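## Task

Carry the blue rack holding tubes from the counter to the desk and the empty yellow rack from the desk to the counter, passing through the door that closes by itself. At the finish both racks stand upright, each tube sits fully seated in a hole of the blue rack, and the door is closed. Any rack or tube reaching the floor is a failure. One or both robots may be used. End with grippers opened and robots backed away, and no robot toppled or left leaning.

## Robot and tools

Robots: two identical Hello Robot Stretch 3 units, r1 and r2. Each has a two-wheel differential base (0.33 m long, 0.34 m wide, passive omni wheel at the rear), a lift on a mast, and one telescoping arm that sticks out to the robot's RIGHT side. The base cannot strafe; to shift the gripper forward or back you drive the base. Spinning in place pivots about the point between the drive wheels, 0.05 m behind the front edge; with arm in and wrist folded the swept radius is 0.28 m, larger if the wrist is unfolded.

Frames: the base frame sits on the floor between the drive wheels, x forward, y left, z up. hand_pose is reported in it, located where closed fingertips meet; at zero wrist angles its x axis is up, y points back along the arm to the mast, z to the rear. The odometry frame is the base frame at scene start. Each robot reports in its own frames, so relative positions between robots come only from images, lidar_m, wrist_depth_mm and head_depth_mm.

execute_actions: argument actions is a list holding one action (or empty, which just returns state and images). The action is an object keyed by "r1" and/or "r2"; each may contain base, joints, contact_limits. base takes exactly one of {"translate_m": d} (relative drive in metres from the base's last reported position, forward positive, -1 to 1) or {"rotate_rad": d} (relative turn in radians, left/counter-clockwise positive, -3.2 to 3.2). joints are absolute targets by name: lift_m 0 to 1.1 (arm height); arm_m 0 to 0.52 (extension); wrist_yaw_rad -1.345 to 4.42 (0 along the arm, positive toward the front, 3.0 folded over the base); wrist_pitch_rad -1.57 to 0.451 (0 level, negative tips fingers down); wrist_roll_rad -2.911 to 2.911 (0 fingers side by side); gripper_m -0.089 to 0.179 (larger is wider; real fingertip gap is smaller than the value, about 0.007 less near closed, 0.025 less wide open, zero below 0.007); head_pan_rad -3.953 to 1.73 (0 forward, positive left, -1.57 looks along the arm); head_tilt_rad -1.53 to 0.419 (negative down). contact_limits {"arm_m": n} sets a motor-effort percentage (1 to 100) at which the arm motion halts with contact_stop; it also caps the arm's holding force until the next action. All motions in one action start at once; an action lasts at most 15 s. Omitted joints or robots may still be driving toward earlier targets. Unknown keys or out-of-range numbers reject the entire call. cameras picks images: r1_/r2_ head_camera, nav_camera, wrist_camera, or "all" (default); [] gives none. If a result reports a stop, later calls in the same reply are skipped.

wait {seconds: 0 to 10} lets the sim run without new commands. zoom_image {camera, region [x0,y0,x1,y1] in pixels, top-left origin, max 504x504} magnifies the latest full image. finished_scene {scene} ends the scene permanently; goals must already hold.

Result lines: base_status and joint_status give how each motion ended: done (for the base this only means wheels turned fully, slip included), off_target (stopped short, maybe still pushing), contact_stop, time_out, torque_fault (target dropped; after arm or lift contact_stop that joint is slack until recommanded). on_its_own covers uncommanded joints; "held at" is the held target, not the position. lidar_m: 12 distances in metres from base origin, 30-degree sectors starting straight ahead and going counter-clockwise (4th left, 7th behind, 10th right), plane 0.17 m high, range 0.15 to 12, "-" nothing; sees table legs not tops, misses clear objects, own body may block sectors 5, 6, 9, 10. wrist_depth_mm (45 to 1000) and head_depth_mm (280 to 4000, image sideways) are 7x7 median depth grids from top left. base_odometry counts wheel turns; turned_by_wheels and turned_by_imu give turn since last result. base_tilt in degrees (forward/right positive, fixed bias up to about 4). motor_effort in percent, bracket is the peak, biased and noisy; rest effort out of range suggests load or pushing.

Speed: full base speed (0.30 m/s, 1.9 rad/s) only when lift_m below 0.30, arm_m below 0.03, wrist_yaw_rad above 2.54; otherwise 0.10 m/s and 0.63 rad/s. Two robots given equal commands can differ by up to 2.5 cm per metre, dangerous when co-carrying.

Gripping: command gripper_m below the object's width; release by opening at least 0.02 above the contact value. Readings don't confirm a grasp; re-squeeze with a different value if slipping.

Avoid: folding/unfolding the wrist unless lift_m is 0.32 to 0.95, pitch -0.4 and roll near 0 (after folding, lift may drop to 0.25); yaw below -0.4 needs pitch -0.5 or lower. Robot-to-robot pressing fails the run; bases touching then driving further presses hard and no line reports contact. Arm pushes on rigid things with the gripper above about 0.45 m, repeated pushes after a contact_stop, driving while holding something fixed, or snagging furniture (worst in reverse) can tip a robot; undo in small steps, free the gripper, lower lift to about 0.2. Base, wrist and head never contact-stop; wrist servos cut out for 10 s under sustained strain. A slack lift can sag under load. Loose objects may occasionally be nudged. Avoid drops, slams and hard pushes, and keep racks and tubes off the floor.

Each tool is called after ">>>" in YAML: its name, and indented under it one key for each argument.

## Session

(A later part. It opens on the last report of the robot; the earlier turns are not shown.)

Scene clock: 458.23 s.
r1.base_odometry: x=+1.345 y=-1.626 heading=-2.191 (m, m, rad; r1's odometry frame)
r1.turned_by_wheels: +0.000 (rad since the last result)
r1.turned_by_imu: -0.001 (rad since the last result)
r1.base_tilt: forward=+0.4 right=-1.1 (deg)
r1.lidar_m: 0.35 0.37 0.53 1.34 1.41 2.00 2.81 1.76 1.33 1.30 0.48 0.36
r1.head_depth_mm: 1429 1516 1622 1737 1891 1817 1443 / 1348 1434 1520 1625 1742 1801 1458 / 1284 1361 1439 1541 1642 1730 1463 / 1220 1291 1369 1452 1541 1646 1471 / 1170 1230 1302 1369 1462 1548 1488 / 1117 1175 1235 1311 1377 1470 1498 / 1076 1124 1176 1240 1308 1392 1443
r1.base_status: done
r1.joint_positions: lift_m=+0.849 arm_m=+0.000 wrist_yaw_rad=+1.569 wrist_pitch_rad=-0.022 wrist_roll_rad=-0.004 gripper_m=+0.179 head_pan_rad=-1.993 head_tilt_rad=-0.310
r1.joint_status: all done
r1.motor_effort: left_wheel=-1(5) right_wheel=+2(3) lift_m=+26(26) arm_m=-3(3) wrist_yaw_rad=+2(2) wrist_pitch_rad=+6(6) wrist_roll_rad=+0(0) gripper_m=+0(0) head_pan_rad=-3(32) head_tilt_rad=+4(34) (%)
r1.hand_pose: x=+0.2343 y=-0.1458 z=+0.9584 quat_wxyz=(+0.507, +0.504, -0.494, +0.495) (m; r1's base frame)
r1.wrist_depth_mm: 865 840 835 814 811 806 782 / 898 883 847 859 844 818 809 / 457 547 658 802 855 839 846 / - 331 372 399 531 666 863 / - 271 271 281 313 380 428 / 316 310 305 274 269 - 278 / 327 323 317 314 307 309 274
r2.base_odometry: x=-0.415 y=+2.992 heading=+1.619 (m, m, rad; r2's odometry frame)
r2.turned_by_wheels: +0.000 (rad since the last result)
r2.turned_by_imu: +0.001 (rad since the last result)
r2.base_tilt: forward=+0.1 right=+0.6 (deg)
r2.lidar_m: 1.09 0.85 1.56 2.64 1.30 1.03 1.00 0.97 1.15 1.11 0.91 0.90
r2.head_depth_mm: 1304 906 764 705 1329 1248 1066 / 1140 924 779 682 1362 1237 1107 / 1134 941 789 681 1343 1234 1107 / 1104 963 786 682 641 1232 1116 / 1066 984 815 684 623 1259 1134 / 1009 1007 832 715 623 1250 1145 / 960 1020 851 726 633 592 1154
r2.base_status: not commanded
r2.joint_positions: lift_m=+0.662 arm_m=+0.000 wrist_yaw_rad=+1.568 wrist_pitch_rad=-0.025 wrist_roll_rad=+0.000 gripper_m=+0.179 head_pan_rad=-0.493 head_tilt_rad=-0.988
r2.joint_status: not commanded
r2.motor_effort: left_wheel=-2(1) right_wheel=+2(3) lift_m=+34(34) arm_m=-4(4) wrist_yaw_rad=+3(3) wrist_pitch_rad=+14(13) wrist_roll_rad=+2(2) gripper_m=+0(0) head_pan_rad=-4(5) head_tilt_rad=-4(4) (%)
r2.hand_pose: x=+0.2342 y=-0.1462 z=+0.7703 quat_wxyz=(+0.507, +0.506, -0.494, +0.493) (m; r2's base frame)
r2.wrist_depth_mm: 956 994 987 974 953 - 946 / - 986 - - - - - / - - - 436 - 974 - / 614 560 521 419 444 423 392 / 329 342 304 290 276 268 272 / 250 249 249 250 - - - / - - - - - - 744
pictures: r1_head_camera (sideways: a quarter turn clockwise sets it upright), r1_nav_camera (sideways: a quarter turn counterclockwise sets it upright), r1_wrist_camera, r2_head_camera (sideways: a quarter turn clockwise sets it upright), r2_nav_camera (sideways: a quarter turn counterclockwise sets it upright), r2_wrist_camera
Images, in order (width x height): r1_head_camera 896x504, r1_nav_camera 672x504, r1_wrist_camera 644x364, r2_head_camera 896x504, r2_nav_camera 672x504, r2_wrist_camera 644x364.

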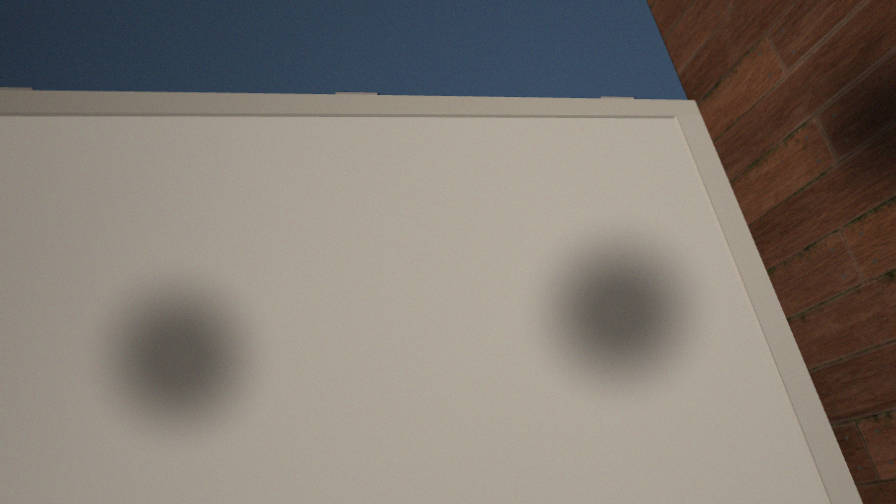

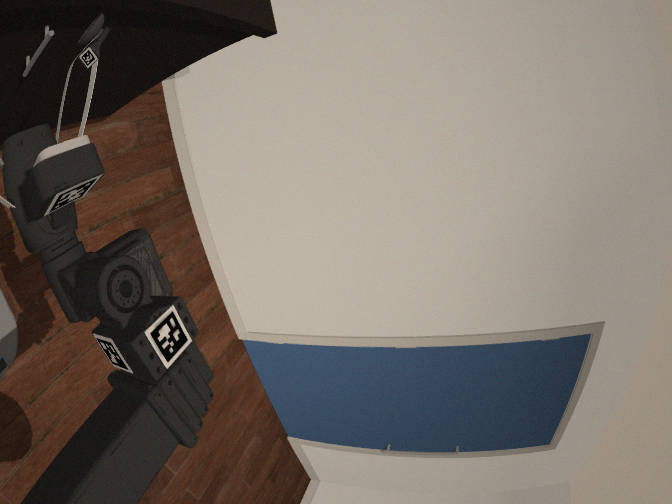

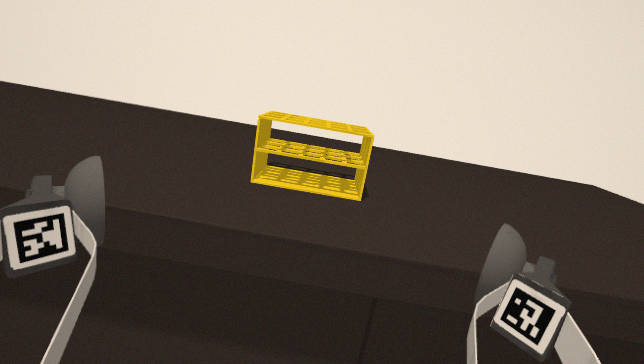

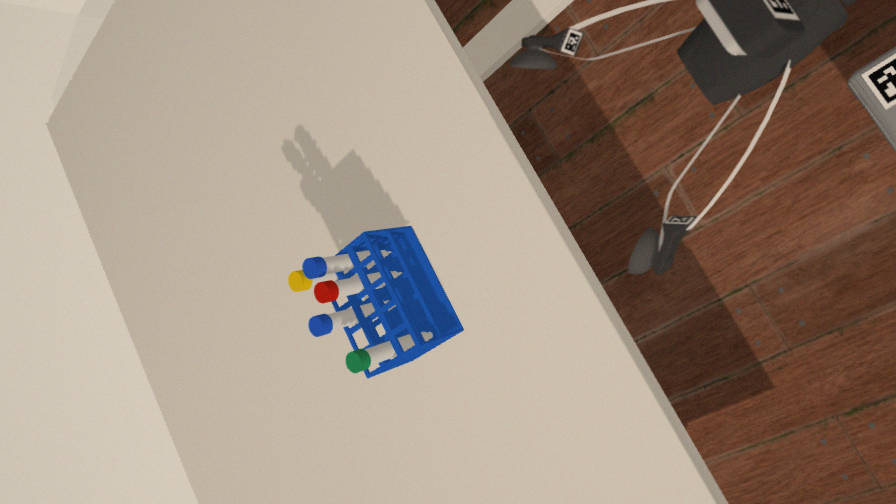

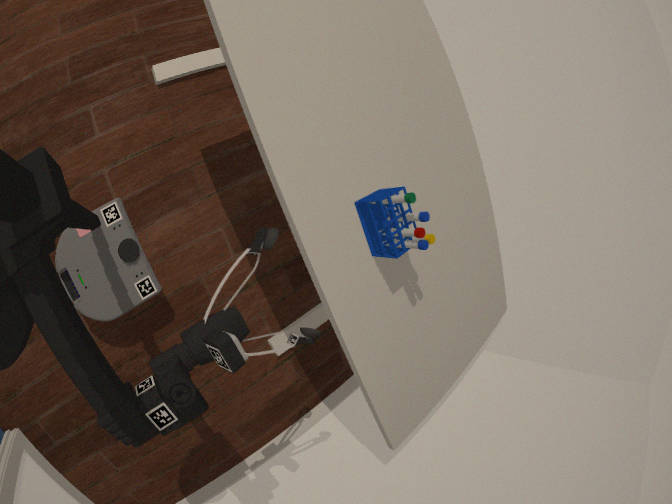

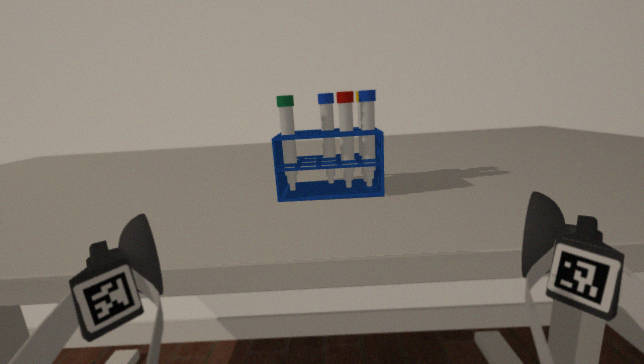

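>>> execute_actions:
  actions: []

Scene clock: 467.13 s.
r1.base_odometry: x=+1.345 y=-1.626 heading=-2.191 (m, m, rad; r1's odometry frame)
r1.turned_by_wheels: +0.000 (rad since the last result)
r1.turned_by_imu: -0.001 (rad since the last result)
r1.base_tilt: forward=+0.4 right=-1.3 (deg)
r1.lidar_m: 0.35 0.37 0.53 1.34 1.41 2.01 2.80 1.76 1.33 1.30 0.48 0.36
r1.head_depth_mm: 1421 1520 1623 1737 1881 1829 1440 / 1351 1427 1522 1634 1745 1799 1448 / 1288 1356 1443 1529 1644 1723 1465 / 1225 1287 1364 1450 1546 1649 1476 / 1170 1233 1298 1372 1455 1552 1487 / 1113 1177 1236 1304 1382 1469 1493 / 1073 1126 1179 1243 1312 1387 1438
r1.base_status: done
r1.joint_positions: lift_m=+0.849 arm_m=+0.000 wrist_yaw_rad=+1.569 wrist_pitch_rad=-0.022 wrist_roll_rad=-0.004 gripper_m=+0.179 head_pan_rad=-1.993 head_tilt_rad=-0.310
r1.joint_status: all done
r1.motor_effort: left_wheel=-1(5) right_wheel=+2(3) lift_m=+27(26) arm_m=-3(3) wrist_yaw_rad=+2(2) wrist_pitch_rad=+6(6) wrist_roll_rad=+0(0) gripper_m=+0(0) head_pan_rad=-3(32) head_tilt_rad=+4(34) (%)
r1.hand_pose: x=+0.2343 y=-0.1458 z=+0.9584 quat_wxyz=(+0.507, +0.504, -0.494, +0.495) (m; r1's base frame)
r1.wrist_depth_mm: 860 858 824 819 818 797 780 / 895 866 853 839 829 802 808 / 468 558 658 787 855 852 869 / - 331 379 405 528 676 902 / - 273 271 282 318 375 421 / 315 311 307 275 270 - 278 / 329 325 319 313 309 308 275
r2.base_odometry: x=-0.415 y=+2.992 heading=+1.619 (m, m, rad; r2's odometry frame)
r2.turned_by_wheels: +0.000 (rad since the last result)
r2.turned_by_imu: +0.000 (rad since the last result)
r2.base_tilt: forward=+0.1 right=+0.6 (deg)
r2.lidar_m: 1.09 0.85 1.55 2.64 1.30 1.04 1.00 0.97 1.15 1.11 0.91 0.90
r2.head_depth_mm: 1297 904 763 704 1328 1240 1064 / 1141 922 777 683 1366 1232 1108 / 1137 940 792 680 1345 1233 1109 / 1106 962 786 683 643 1232 1123 / 1070 982 815 685 625 1267 1133 / 1008 1005 834 714 624 1252 1143 / 963 1019 849 724 632 591 1154
r2.base_status: not commanded
r2.joint_positions: lift_m=+0.662 arm_m=+0.000 wrist_yaw_rad=+1.568 wrist_pitch_rad=-0.025 wrist_roll_rad=+0.000 gripper_m=+0.179 head_pan_rad=-0.493 head_tilt_rad=-0.988
r2.joint_status: not commanded
r2.motor_effort: left_wheel=-1(1) right_wheel=+2(3) lift_m=+33(34) arm_m=-3(4) wrist_yaw_rad=+2(3) wrist_pitch_rad=+13(13) wrist_roll_rad=+2(2) gripper_m=+0(0) head_pan_rad=-4(5) head_tilt_rad=-5(4) (%)
r2.hand_pose: x=+0.2342 y=-0.1462 z=+0.7703 quat_wxyz=(+0.507, +0.506, -0.494, +0.493) (m; r2's base frame)
r2.wrist_depth_mm: 965 966 974 965 973 972 963 / 997 996 - - - 992 997 / - - - 428 - 953 - / 608 558 516 425 439 424 397 / 334 339 305 289 277 267 275 / 250 250 247 247 - - - / - - - - - - 725
pictures: r1_head_camera (sideways: a quarter turn clockwise sets it upright), r1_nav_camera (sideways: a quarter turn counterclockwise sets it upright), r1_wrist_camera, r2_head_camera (sideways: a quarter turn clockwise sets it upright), r2_nav_camera (sideways: a quarter turn counterclockwise sets it upright), r2_wrist_camera
Images, in order (width x height): r1_head_camera 896x504, r1_nav_camera 672x504, r1_wrist_camera 644x364, r2_head_camera 896x504, r2_nav_camera 672x504, r2_wrist_camera 644x364.

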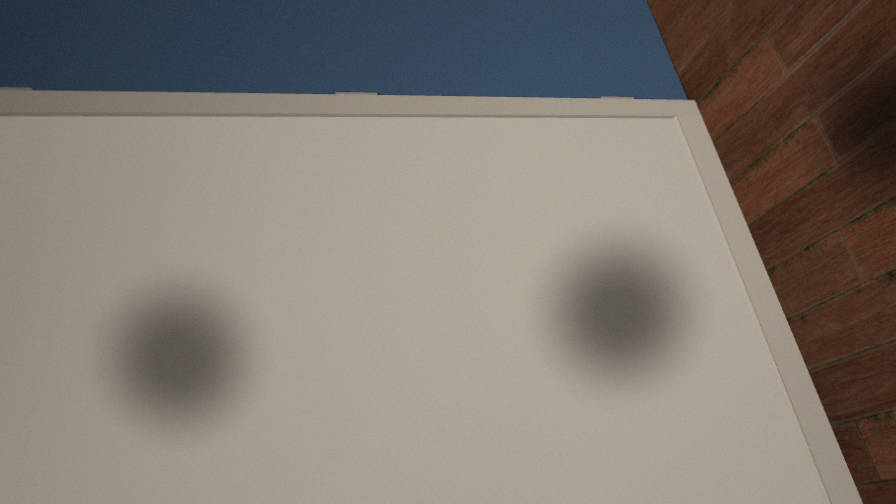

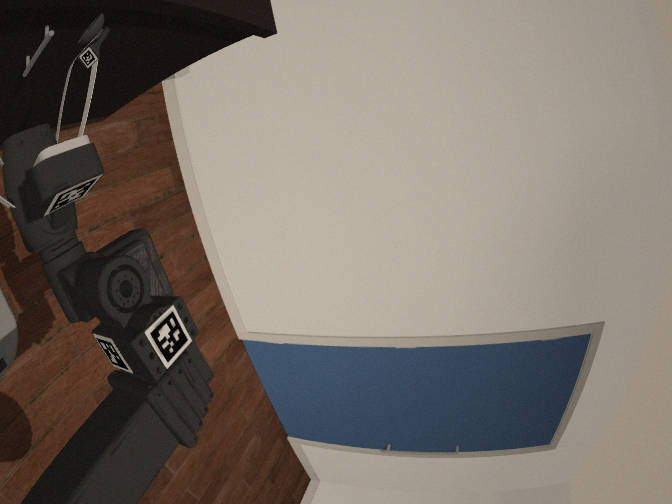

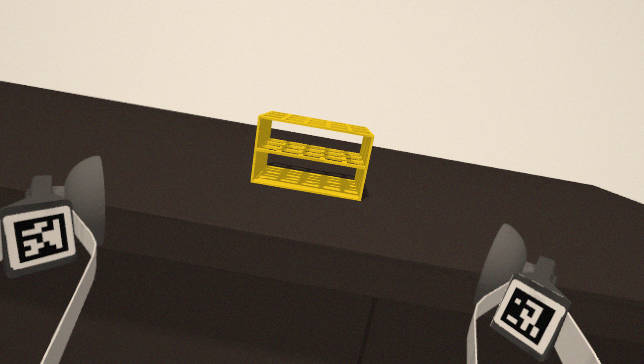

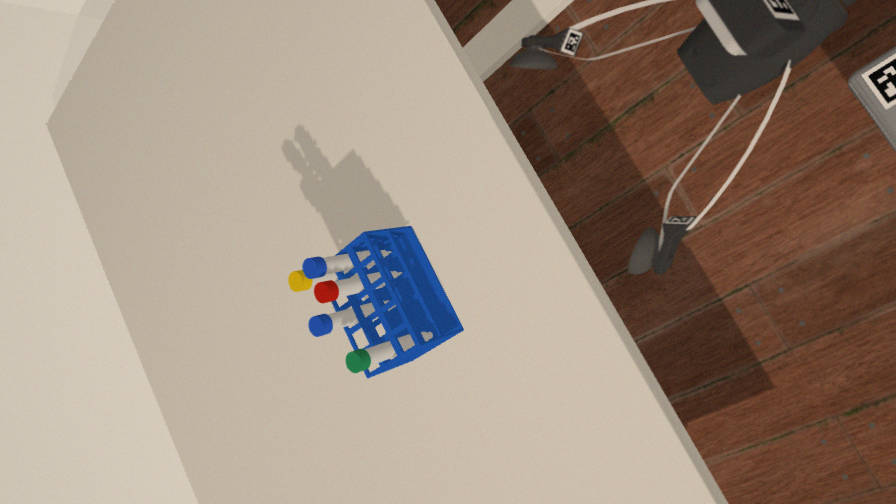

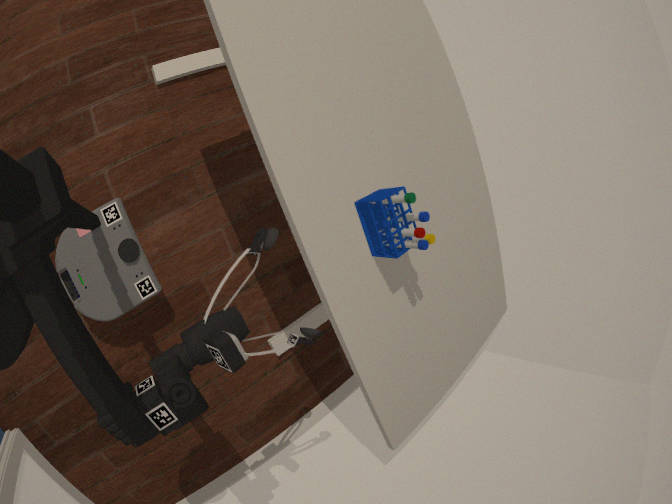

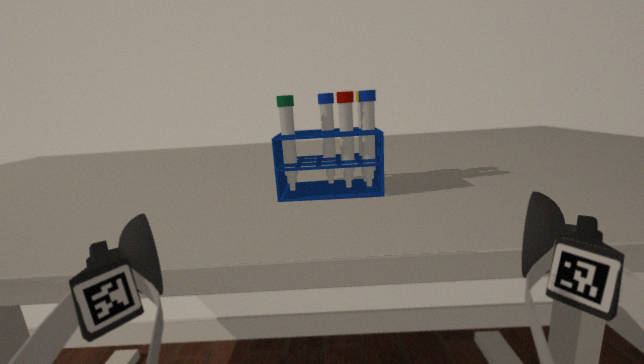

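Everything looks in place.

>>> finished_scene:
  scene: 1

The scene is finished: the task was done.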